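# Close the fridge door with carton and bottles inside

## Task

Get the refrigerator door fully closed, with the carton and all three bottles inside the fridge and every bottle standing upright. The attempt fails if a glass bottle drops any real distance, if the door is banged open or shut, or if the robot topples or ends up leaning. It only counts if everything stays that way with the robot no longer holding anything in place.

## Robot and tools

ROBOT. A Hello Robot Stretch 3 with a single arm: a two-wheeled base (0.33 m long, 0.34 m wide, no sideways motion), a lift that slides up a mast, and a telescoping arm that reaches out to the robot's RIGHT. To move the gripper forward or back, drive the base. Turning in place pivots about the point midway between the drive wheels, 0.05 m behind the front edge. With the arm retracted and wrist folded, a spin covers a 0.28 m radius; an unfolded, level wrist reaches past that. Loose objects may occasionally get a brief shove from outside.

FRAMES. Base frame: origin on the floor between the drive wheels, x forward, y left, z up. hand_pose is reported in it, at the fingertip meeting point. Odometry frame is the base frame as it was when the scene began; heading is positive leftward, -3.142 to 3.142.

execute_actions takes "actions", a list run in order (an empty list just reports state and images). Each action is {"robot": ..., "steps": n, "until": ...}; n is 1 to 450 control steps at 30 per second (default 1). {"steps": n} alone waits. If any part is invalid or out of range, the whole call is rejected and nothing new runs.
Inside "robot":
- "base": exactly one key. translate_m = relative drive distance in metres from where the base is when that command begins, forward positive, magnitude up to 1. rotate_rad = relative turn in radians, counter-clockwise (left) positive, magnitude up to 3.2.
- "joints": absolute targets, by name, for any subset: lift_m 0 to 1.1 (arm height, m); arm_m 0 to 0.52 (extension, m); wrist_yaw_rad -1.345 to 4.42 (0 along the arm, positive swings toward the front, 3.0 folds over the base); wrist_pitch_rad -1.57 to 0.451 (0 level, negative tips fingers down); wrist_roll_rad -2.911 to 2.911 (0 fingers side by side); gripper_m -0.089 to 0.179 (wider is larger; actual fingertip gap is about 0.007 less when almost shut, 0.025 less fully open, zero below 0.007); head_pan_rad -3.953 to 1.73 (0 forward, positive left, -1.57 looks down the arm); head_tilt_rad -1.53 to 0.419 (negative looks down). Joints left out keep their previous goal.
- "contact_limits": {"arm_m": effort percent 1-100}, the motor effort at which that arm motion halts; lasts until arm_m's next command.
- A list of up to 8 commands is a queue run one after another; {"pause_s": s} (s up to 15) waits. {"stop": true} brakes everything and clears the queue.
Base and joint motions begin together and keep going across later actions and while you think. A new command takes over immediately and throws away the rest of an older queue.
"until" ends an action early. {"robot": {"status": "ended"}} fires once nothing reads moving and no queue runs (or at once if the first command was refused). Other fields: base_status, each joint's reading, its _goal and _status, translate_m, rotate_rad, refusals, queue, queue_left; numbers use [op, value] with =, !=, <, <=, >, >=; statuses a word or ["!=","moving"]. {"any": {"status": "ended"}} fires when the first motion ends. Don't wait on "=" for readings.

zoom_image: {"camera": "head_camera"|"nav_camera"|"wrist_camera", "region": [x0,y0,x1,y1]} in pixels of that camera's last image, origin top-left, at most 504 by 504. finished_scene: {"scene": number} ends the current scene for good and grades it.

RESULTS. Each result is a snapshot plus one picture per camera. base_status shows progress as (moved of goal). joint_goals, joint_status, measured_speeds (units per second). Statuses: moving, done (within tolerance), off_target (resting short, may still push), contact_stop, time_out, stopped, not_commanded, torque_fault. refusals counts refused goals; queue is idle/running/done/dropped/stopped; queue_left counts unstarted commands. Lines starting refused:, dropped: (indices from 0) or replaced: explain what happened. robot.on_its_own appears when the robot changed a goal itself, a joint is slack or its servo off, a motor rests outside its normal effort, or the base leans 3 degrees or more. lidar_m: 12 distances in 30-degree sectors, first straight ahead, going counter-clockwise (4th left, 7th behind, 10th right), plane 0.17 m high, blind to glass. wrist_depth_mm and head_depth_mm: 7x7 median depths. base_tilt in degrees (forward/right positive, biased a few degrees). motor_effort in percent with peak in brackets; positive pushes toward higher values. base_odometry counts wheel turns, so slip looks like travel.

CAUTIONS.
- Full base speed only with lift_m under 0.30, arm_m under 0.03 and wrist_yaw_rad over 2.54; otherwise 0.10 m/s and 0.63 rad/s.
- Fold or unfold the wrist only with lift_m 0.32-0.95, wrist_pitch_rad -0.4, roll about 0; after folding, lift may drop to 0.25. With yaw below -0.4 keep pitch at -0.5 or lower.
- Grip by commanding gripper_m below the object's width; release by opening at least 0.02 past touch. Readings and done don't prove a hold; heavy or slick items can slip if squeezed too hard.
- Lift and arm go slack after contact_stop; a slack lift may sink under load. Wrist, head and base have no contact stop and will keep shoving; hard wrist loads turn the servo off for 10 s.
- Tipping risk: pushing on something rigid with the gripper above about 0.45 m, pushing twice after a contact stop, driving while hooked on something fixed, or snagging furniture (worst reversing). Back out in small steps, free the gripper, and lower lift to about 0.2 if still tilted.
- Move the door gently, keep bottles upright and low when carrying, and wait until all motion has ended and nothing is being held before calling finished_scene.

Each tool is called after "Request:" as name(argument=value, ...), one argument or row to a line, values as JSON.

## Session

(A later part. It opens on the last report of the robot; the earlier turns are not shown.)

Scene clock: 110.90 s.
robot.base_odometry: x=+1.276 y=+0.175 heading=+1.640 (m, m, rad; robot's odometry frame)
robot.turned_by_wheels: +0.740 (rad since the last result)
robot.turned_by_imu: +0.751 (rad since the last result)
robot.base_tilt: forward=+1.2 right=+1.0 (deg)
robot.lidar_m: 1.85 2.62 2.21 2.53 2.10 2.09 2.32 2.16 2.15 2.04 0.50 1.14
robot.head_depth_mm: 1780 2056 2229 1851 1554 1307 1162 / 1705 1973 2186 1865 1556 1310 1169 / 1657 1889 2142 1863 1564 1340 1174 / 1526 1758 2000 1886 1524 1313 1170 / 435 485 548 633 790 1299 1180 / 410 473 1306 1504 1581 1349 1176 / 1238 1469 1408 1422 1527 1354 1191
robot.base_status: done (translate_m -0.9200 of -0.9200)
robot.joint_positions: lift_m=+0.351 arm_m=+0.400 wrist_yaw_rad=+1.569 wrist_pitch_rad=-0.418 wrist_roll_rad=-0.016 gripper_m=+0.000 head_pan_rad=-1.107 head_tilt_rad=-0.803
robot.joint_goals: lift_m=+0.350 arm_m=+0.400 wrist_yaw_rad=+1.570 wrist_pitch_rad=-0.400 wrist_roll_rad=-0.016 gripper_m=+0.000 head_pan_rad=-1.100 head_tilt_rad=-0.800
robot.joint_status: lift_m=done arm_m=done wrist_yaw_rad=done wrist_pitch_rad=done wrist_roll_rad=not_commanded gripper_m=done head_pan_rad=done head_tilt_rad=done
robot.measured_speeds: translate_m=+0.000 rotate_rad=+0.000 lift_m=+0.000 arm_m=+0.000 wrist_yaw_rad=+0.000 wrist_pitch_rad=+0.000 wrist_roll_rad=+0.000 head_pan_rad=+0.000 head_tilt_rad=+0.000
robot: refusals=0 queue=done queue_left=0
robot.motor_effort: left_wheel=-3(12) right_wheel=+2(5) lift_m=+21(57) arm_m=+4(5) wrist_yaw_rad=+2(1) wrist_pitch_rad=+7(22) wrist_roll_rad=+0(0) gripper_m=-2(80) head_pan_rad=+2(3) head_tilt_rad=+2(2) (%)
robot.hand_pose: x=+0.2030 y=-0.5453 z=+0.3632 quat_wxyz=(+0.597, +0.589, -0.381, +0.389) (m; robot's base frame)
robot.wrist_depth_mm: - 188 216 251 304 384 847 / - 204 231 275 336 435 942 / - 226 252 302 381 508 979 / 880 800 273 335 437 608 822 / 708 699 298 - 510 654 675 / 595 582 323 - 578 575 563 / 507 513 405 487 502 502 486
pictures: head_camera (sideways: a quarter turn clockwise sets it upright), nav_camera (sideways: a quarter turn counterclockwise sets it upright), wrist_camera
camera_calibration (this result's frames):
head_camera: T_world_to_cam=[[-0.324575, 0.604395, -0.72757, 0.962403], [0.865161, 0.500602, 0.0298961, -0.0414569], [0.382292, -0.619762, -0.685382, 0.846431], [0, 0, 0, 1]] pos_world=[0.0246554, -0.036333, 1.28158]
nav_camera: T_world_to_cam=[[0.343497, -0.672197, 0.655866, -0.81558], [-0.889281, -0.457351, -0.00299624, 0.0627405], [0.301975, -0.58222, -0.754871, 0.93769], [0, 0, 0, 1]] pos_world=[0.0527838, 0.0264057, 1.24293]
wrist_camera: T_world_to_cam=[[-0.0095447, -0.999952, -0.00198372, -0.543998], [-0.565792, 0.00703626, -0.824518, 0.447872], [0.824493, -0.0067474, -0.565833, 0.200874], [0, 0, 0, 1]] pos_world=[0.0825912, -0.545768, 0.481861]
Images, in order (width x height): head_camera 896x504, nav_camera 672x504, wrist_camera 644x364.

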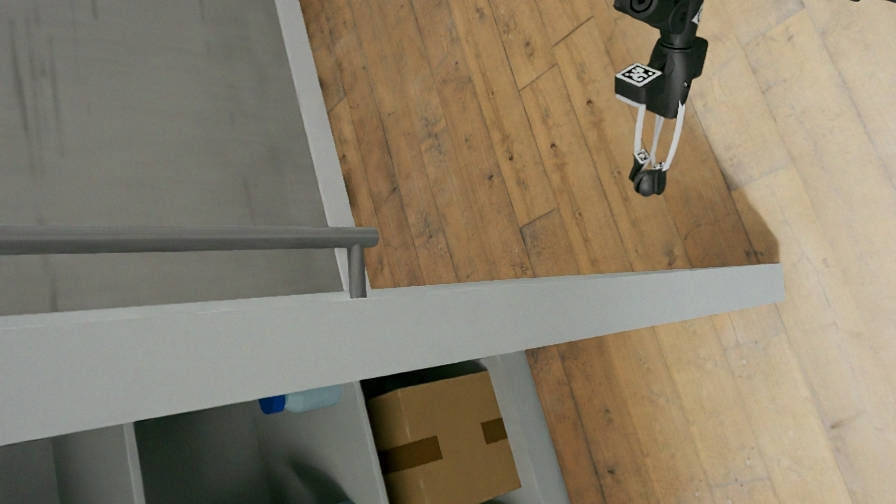

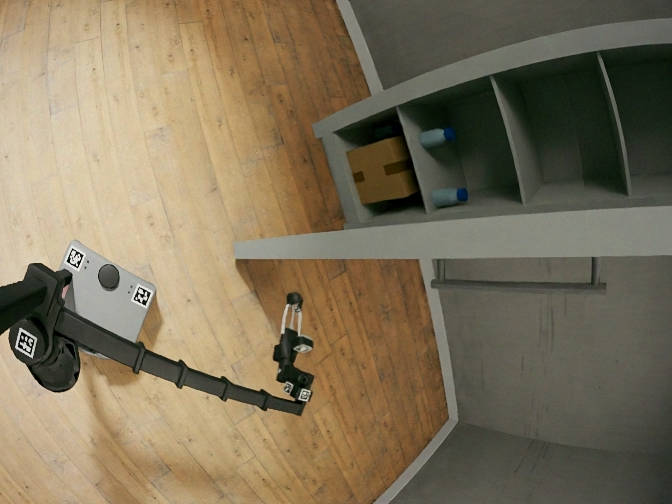

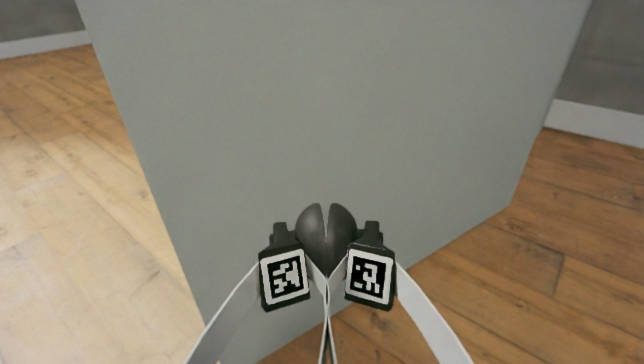

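Request:
execute_actions(
  actions=[
    {"robot":[{"base":{"translate_m":0.63},"joints":{"arm_m":0.37}},{"pause_s":1.5},{"joints":{"arm_m":0.52},"contact_limits":{"arm_m":12}}],"steps":450,"until":{"robot":{"status":"ended"}}},
    {"robot":{"joints":{"arm_m":0.36}},"steps":90,"until":{"robot":{"status":"ended"}}},
  ],
)

Scene clock: 123.30 s.
robot.base_odometry: x=+1.233 y=+0.804 heading=+1.640 (m, m, rad; robot's odometry frame)
robot.turned_by_wheels: +0.000 (rad since the last result)
robot.turned_by_imu: +0.006 (rad since the last result)
robot.base_tilt: forward=+1.2 right=+1.1 (deg)
robot.lidar_m: 1.33 2.13 2.20 1.98 2.56 2.57 2.87 2.58 2.56 0.69 0.57 1.15
robot.head_depth_mm: 568 653 766 930 1179 1281 1162 / 545 624 726 871 1075 1286 1172 / 524 596 689 817 1001 1266 1172 / 505 572 657 773 938 1186 1180 / 471 531 603 730 904 1271 1178 / 471 547 707 1376 1554 1354 1185 / 711 1088 1274 1465 1574 1353 1187
robot.base_status: done (translate_m +0.6300 of +0.6300)
robot.joint_positions: lift_m=+0.351 arm_m=+0.360 wrist_yaw_rad=+1.573 wrist_pitch_rad=-0.420 wrist_roll_rad=-0.016 gripper_m=+0.000 head_pan_rad=-1.107 head_tilt_rad=-0.803
robot.joint_goals: lift_m=+0.350 arm_m=+0.360 wrist_yaw_rad=+1.570 wrist_pitch_rad=-0.400 wrist_roll_rad=-0.016 gripper_m=+0.000 head_pan_rad=-1.100 head_tilt_rad=-0.800
robot.joint_status: lift_m=done arm_m=done wrist_yaw_rad=done wrist_pitch_rad=done wrist_roll_rad=not_commanded gripper_m=done head_pan_rad=done head_tilt_rad=done
robot.measured_speeds: translate_m=+0.000 rotate_rad=+0.000 lift_m=+0.000 arm_m=+0.000 wrist_yaw_rad=+0.000 wrist_pitch_rad=+0.000 wrist_roll_rad=+0.000 head_pan_rad=+0.000 head_tilt_rad=+0.000
robot: refusals=0 queue=done queue_left=0
robot.motor_effort: left_wheel=-3(16) right_wheel=+2(18) lift_m=+21(21) arm_m=-4(14) wrist_yaw_rad=-2(53) wrist_pitch_rad=+8(16) wrist_roll_rad=+0(0) gripper_m=-2(8) head_pan_rad=+3(2) head_tilt_rad=+2(2) (%)
robot.hand_pose: x=+0.2027 y=-0.5049 z=+0.3627 quat_wxyz=(+0.596, +0.590, -0.379, +0.390) (m; robot's base frame)
robot.wrist_depth_mm: - - - 205 168 143 124 / - - - 224 182 152 131 / - - - 248 197 163 139 / 878 881 823 275 215 175 148 / 702 704 693 - 232 187 156 / 601 588 581 - 244 204 168 / 514 513 511 419 307 223 181
pictures: head_camera (sideways: a quarter turn clockwise sets it upright), nav_camera (sideways: a quarter turn counterclockwise sets it upright), wrist_camera
replaced: robot.arm_m: its motion had ended contact_stop
camera_calibration (this result's frames):
head_camera: T_world_to_cam=[[-0.324489, 0.604211, -0.727761, 0.962652], [0.865153, 0.500617, 0.0298793, -0.0414349], [0.382383, -0.619929, -0.68518, 0.846167], [0, 0, 0, 1]] pos_world=[0.0246583, -0.0363379, 1.28159]
nav_camera: T_world_to_cam=[[0.343421, -0.672031, 0.656077, -0.815854], [-0.889277, -0.45736, -0.00299318, 0.0627365], [0.302075, -0.582406, -0.754688, 0.937451], [0, 0, 0, 1]] pos_world=[0.0527909, 0.0263914, 1.24293]
wrist_camera: T_world_to_cam=[[-0.00583821, -0.999981, -0.00197271, -0.50441], [-0.567507, 0.00493756, -0.823354, 0.445923], [0.823348, -0.00368738, -0.567525, 0.203487], [0, 0, 0, 1]] pos_world=[0.082579, -0.505851, 0.481641]
Images, in order (width x height): head_camera 896x504, nav_camera 672x504, wrist_camera 644x364.

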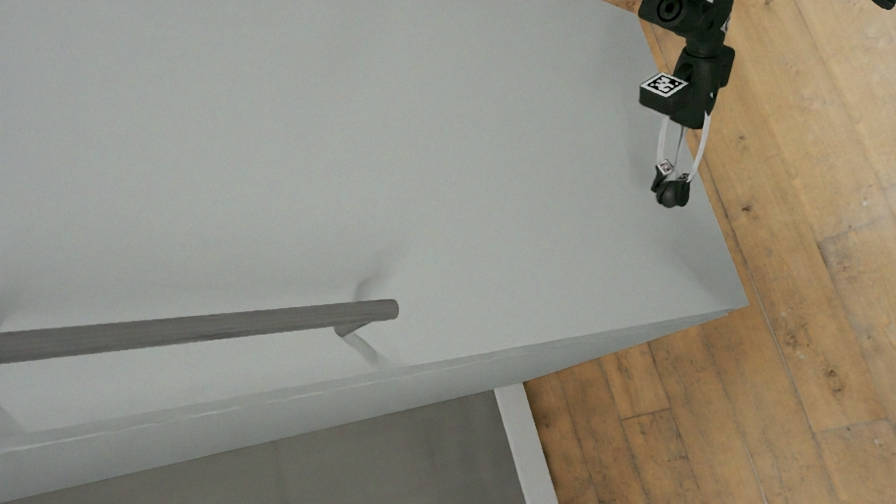

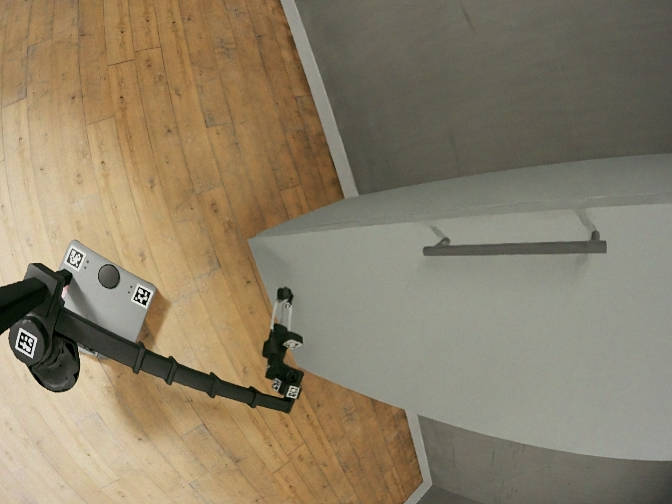

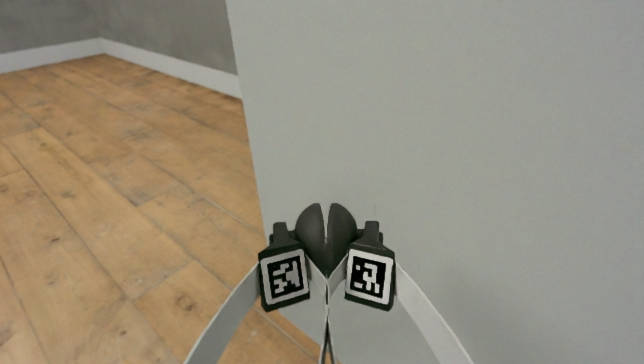

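Request:
finished_scene(
  scene=2,
)

The scene is finished: the task was done.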